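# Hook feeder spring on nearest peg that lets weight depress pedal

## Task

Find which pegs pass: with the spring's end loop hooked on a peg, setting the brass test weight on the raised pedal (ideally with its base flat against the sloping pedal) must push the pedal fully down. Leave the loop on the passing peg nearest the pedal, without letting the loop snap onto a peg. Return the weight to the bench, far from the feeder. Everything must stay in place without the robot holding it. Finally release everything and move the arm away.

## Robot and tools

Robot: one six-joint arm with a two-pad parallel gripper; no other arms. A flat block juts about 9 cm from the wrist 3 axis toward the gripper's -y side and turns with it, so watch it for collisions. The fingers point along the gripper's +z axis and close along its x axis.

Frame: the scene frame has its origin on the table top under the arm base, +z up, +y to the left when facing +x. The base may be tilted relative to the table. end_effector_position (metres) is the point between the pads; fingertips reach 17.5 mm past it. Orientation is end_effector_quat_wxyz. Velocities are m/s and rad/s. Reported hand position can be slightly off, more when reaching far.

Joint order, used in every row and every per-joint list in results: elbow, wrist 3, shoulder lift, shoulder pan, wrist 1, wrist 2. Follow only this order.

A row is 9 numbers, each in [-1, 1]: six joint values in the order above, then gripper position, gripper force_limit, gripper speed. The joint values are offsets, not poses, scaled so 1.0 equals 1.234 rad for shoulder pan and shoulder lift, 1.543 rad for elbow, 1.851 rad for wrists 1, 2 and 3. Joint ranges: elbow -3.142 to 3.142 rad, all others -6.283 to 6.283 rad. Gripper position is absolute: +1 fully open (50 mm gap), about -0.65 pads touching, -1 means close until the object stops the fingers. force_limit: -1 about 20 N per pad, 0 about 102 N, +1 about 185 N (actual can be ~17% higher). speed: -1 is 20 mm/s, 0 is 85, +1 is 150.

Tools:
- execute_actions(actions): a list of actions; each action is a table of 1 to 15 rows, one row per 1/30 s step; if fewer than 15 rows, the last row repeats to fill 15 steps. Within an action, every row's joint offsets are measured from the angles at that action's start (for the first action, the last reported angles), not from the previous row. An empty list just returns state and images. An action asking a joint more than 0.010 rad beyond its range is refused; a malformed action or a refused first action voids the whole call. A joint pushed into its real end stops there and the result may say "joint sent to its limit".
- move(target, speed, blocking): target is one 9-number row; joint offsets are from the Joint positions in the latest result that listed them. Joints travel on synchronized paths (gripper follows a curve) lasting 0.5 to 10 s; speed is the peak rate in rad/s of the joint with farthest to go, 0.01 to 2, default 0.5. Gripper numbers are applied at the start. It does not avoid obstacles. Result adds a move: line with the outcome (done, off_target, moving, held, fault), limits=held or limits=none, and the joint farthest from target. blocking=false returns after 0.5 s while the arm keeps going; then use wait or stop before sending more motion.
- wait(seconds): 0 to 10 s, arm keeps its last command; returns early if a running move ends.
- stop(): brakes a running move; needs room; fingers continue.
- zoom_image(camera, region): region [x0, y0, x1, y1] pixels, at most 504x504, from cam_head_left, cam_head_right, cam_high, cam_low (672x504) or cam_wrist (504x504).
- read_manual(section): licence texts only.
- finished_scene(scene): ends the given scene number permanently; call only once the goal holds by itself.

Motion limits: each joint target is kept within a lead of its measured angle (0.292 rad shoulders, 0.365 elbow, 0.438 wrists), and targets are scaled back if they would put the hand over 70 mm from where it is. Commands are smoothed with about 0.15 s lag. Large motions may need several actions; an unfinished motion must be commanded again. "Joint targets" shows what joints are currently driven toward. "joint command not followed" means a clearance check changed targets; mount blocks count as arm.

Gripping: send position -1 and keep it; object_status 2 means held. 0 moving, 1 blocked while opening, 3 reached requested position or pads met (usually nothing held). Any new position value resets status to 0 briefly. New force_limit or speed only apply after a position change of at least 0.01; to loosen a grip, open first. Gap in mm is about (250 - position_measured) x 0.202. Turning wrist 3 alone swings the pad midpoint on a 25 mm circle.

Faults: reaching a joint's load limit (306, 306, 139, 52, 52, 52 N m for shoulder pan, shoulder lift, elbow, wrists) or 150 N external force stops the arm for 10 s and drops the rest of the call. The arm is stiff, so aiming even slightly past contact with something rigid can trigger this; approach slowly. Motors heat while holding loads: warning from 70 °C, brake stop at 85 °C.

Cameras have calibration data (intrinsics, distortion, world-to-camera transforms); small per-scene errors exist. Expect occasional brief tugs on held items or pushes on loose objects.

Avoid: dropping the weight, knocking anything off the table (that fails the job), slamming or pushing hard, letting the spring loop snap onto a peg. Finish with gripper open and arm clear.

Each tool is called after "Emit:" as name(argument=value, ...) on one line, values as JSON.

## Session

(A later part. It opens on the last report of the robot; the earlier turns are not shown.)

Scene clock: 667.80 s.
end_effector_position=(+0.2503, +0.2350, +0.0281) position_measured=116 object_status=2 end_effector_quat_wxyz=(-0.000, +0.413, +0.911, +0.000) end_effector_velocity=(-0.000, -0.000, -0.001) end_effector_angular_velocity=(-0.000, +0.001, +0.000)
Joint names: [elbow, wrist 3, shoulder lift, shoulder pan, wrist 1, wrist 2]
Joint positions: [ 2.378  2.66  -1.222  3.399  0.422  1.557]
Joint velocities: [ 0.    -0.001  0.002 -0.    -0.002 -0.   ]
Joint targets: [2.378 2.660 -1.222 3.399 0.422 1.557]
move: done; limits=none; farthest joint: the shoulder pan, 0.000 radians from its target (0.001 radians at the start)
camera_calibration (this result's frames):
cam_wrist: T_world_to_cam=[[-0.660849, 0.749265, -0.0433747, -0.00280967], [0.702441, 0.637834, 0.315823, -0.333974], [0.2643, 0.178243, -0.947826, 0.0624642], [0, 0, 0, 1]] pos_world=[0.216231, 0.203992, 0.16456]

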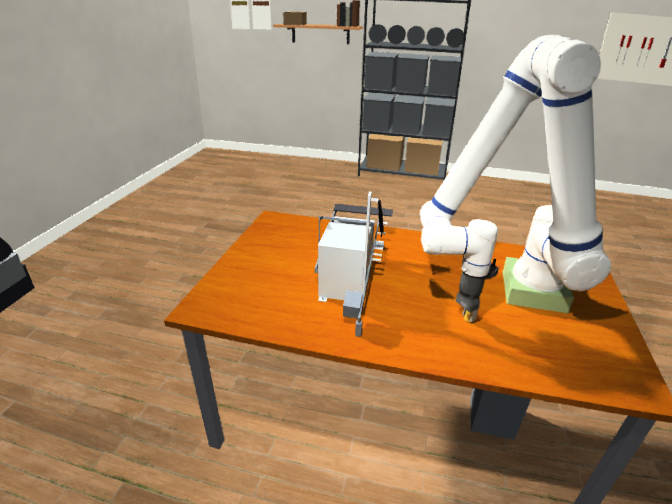

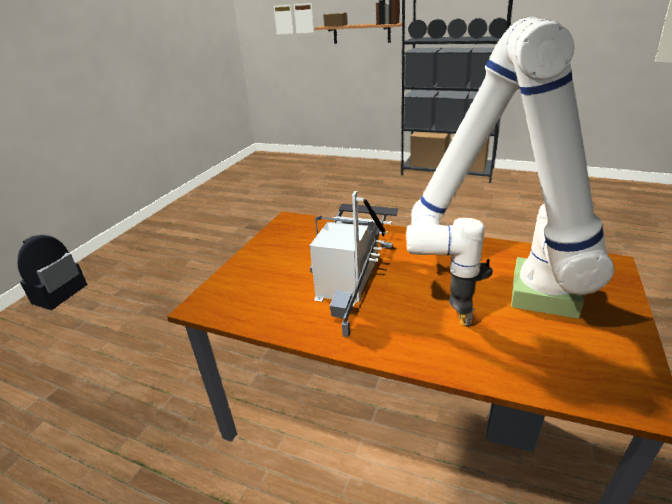

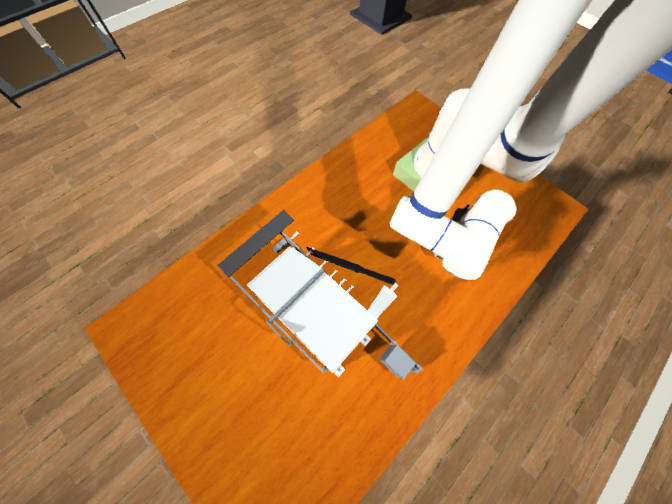

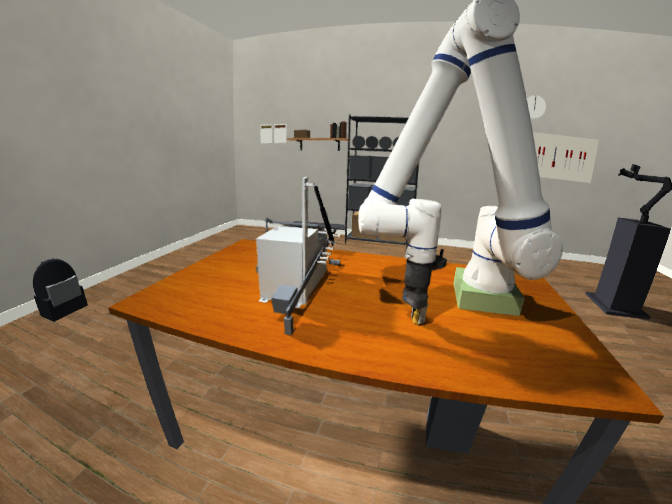

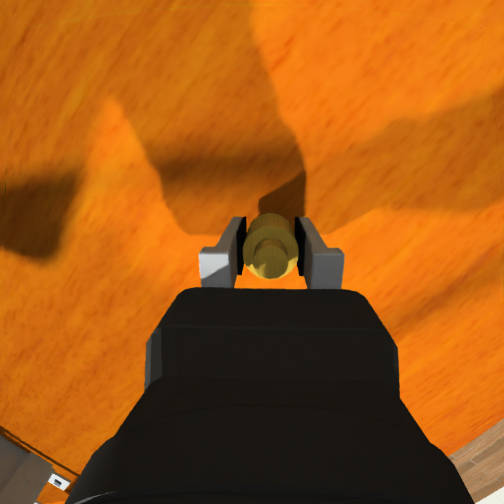

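Emit:
move(target=[0.0002,0,0.0026,0,-0.0019,0,-1,-0.5,-0.5], speed=0.01)

Emit:
move(target=[0,0,0,0,0,0,1,-0.5,-0.3])

Emit:
move(target=[-0.04,0,-0.2,0,0.167,0,1,-0.5,-0.3], speed=0.25)

Scene clock: 676.07 s.
end_effector_position=(+0.2504, +0.2350, +0.0267) position_measured=116 object_status=2 end_effector_quat_wxyz=(-0.000, +0.413, +0.911, +0.000) end_effector_velocity=(+0.001, +0.000, -0.000) end_effector_angular_velocity=(+0.000, -0.001, -0.000)
Joint names: [elbow, wrist 3, shoulder lift, shoulder pan, wrist 1, wrist 2]
Joint positions: [ 2.378  2.66  -1.219  3.399  0.419  1.557]
Joint velocities: [-0.001  0.     0.    -0.    -0.001  0.   ]
Joint targets: [2.378 2.660 -1.219 3.399 0.419 1.557]
move: done; limits=none; farthest joint: the shoulder pan, 0.000 radians from its target (0.000 radians at the start)
camera_calibration (this result's frames):
cam_wrist: T_world_to_cam=[[-0.660844, 0.749268, -0.0433758, -0.00284398], [0.702445, 0.63783, 0.315821, -0.333527], [0.264301, 0.178239, -0.947827, 0.0610833], [0, 0, 0, 1]] pos_world=[0.216261, 0.203977, 0.163108]

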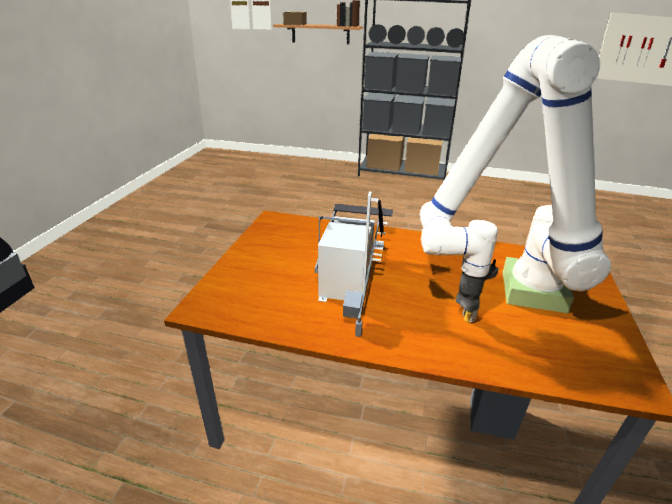

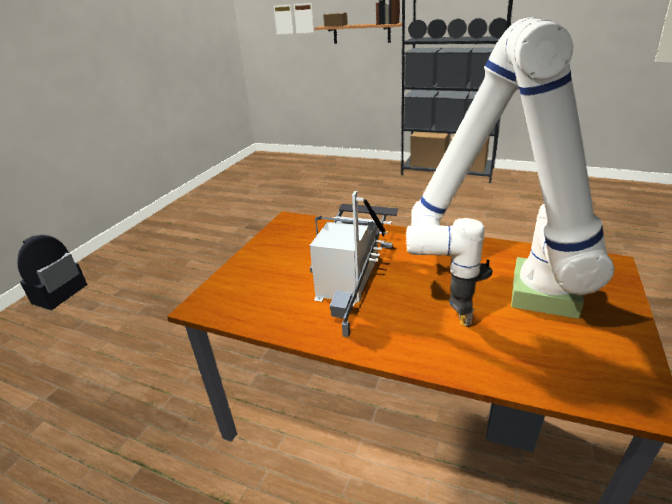

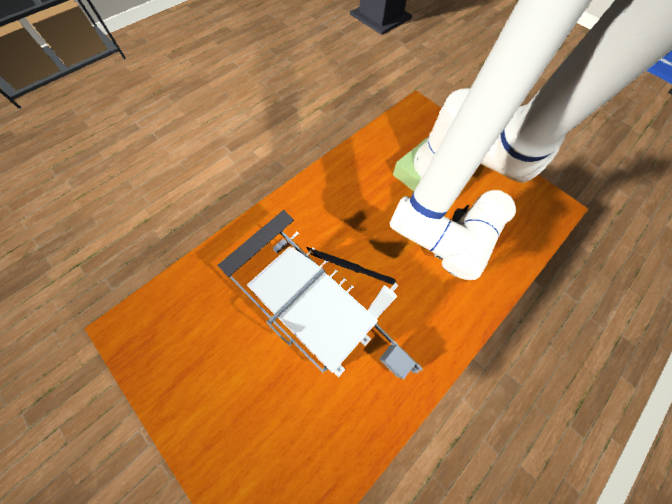

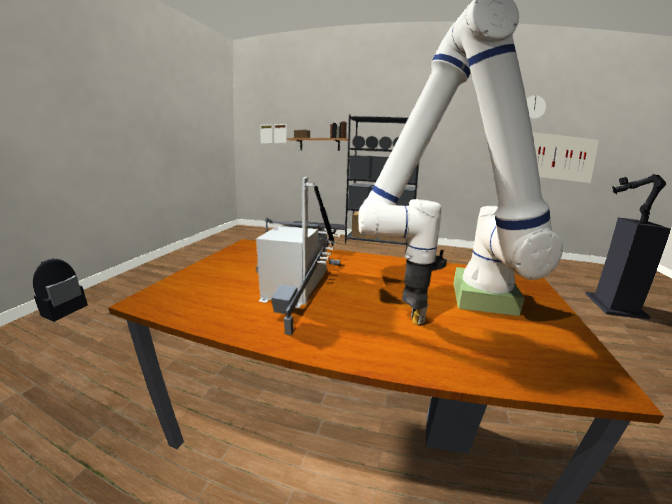

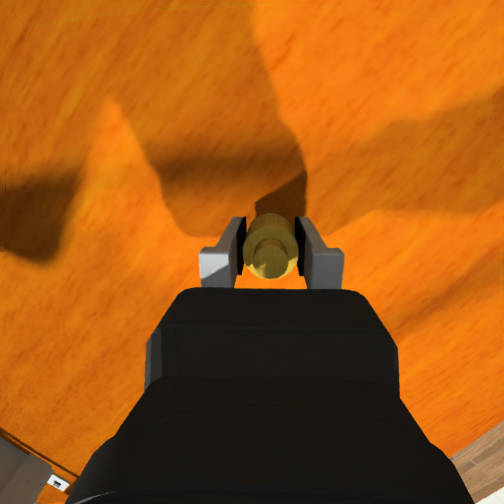

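Scene clock: 676.67 s.
end_effector_position=(+0.2504, +0.2350, +0.0266) position_measured=3 object_status=3 end_effector_quat_wxyz=(-0.000, +0.413, +0.911, +0.000) end_effector_velocity=(-0.000, +0.001, -0.000) end_effector_angular_velocity=(+0.000, -0.000, +0.003)
Joint names: [elbow, wrist 3, shoulder lift, shoulder pan, wrist 1, wrist 2]
Joint positions: [ 2.378  2.66  -1.219  3.399  0.419  1.557]
Joint velocities: [-0.    -0.     0.001  0.003 -0.001 -0.   ]
Joint targets: [2.378 2.660 -1.219 3.399 0.419 1.557]
move: done; limits=none; farthest joint: the shoulder pan, 0.000 radians from its target (0.000 radians at the start)
camera_calibration (this result's frames):
cam_wrist: T_world_to_cam=[[-0.660845, 0.749268, -0.0433768, -0.00284537], [0.702447, 0.637832, 0.315813, -0.33352], [0.264296, 0.178233, -0.94783, 0.0610798], [0, 0, 0, 1]] pos_world=[0.216257, 0.203975, 0.1631]

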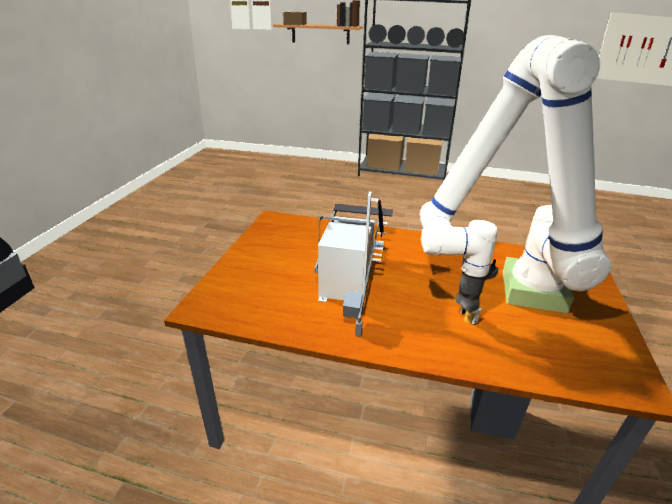

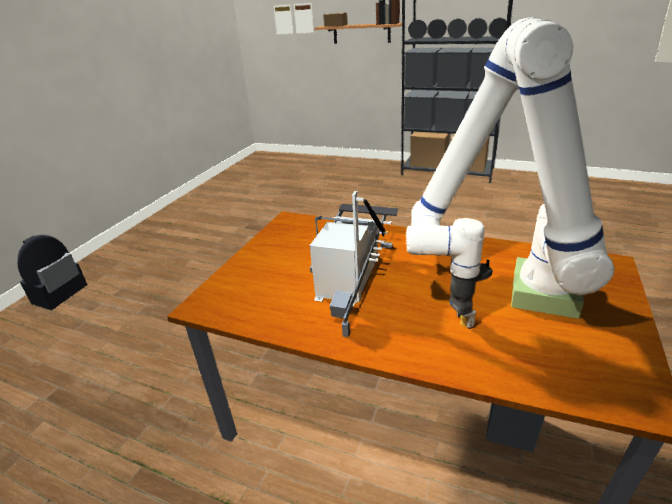

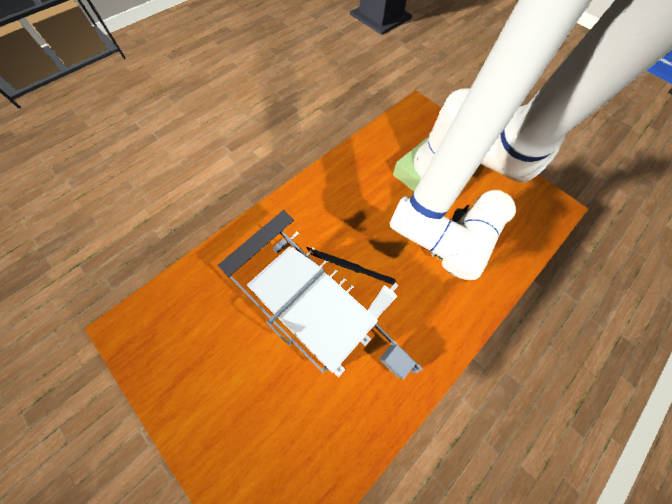

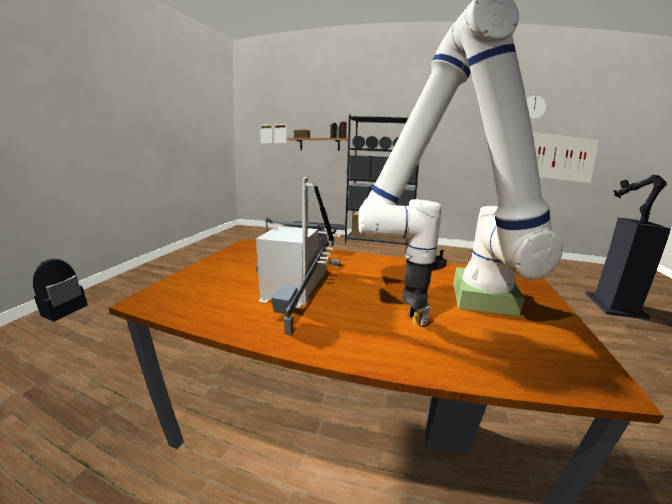

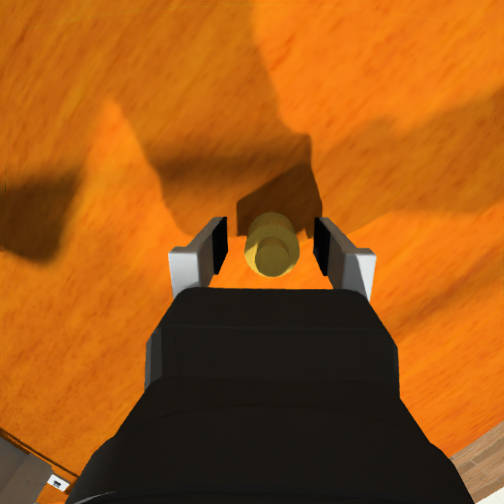

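Scene clock: 678.40 s.
end_effector_position=(+0.2495, +0.2366, +0.1551) position_measured=3 object_status=3 end_effector_quat_wxyz=(-0.000, +0.413, +0.911, +0.000) end_effector_velocity=(-0.000, +0.000, +0.001) end_effector_angular_velocity=(+0.000, -0.001, +0.001)
Joint names: [elbow, wrist 3, shoulder lift, shoulder pan, wrist 1, wrist 2]
Joint positions: [ 2.316  2.66  -1.466  3.399  0.728  1.557]
Joint velocities: [-0.    -0.001 -0.002  0.     0.001 -0.   ]
Joint targets: [2.316 2.660 -1.466 3.399 0.728 1.557]
move: done; limits=none; farthest joint: the wrist 1, 0.001 radians from its target (0.310 radians at the start)
camera_calibration (this result's frames):
cam_wrist: T_world_to_cam=[[-0.660864, 0.749268, -0.0430848, 0.000969071], [0.702645, 0.637873, 0.31529, -0.374442], [0.263719, 0.178091, -0.948017, 0.182953], [0, 0, 0, 1]] pos_world=[0.215492, 0.205538, 0.291542]

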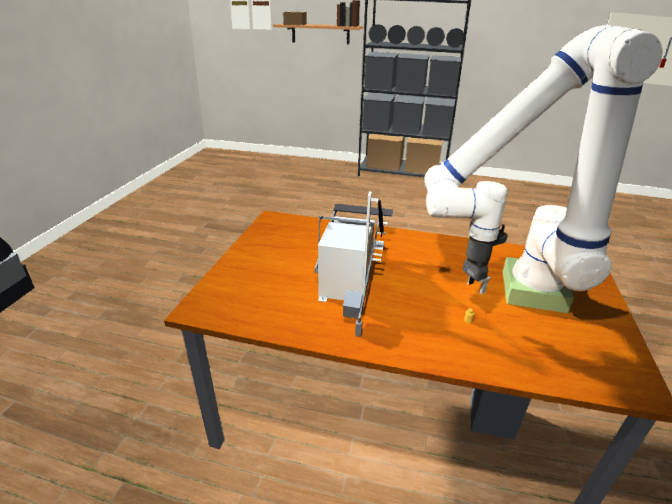

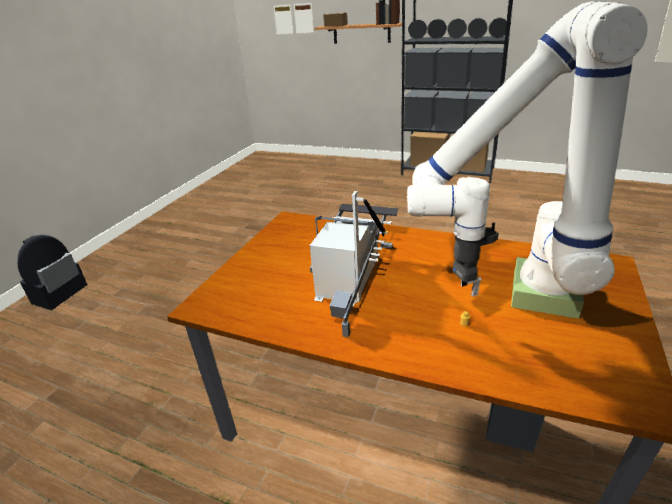

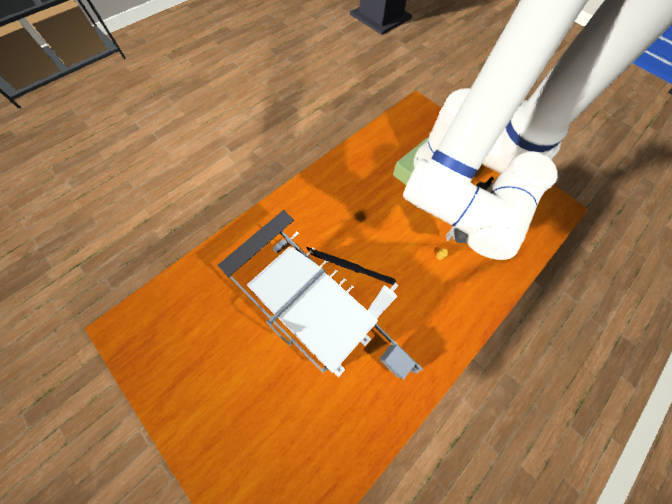

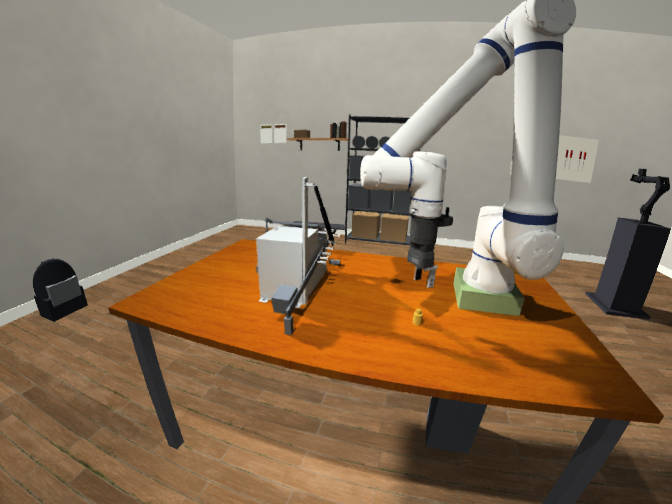

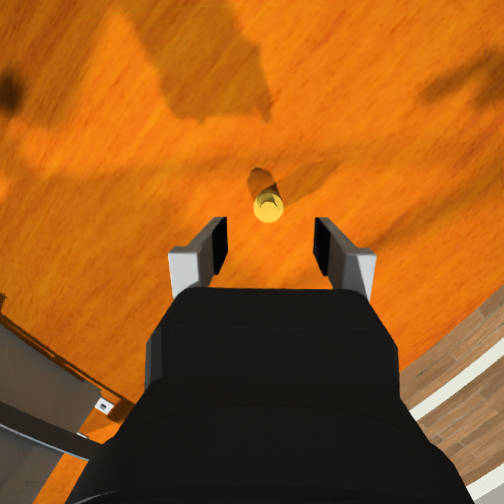

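Emit:
finished_scene(scene=2)

The scene is finished: the task was done.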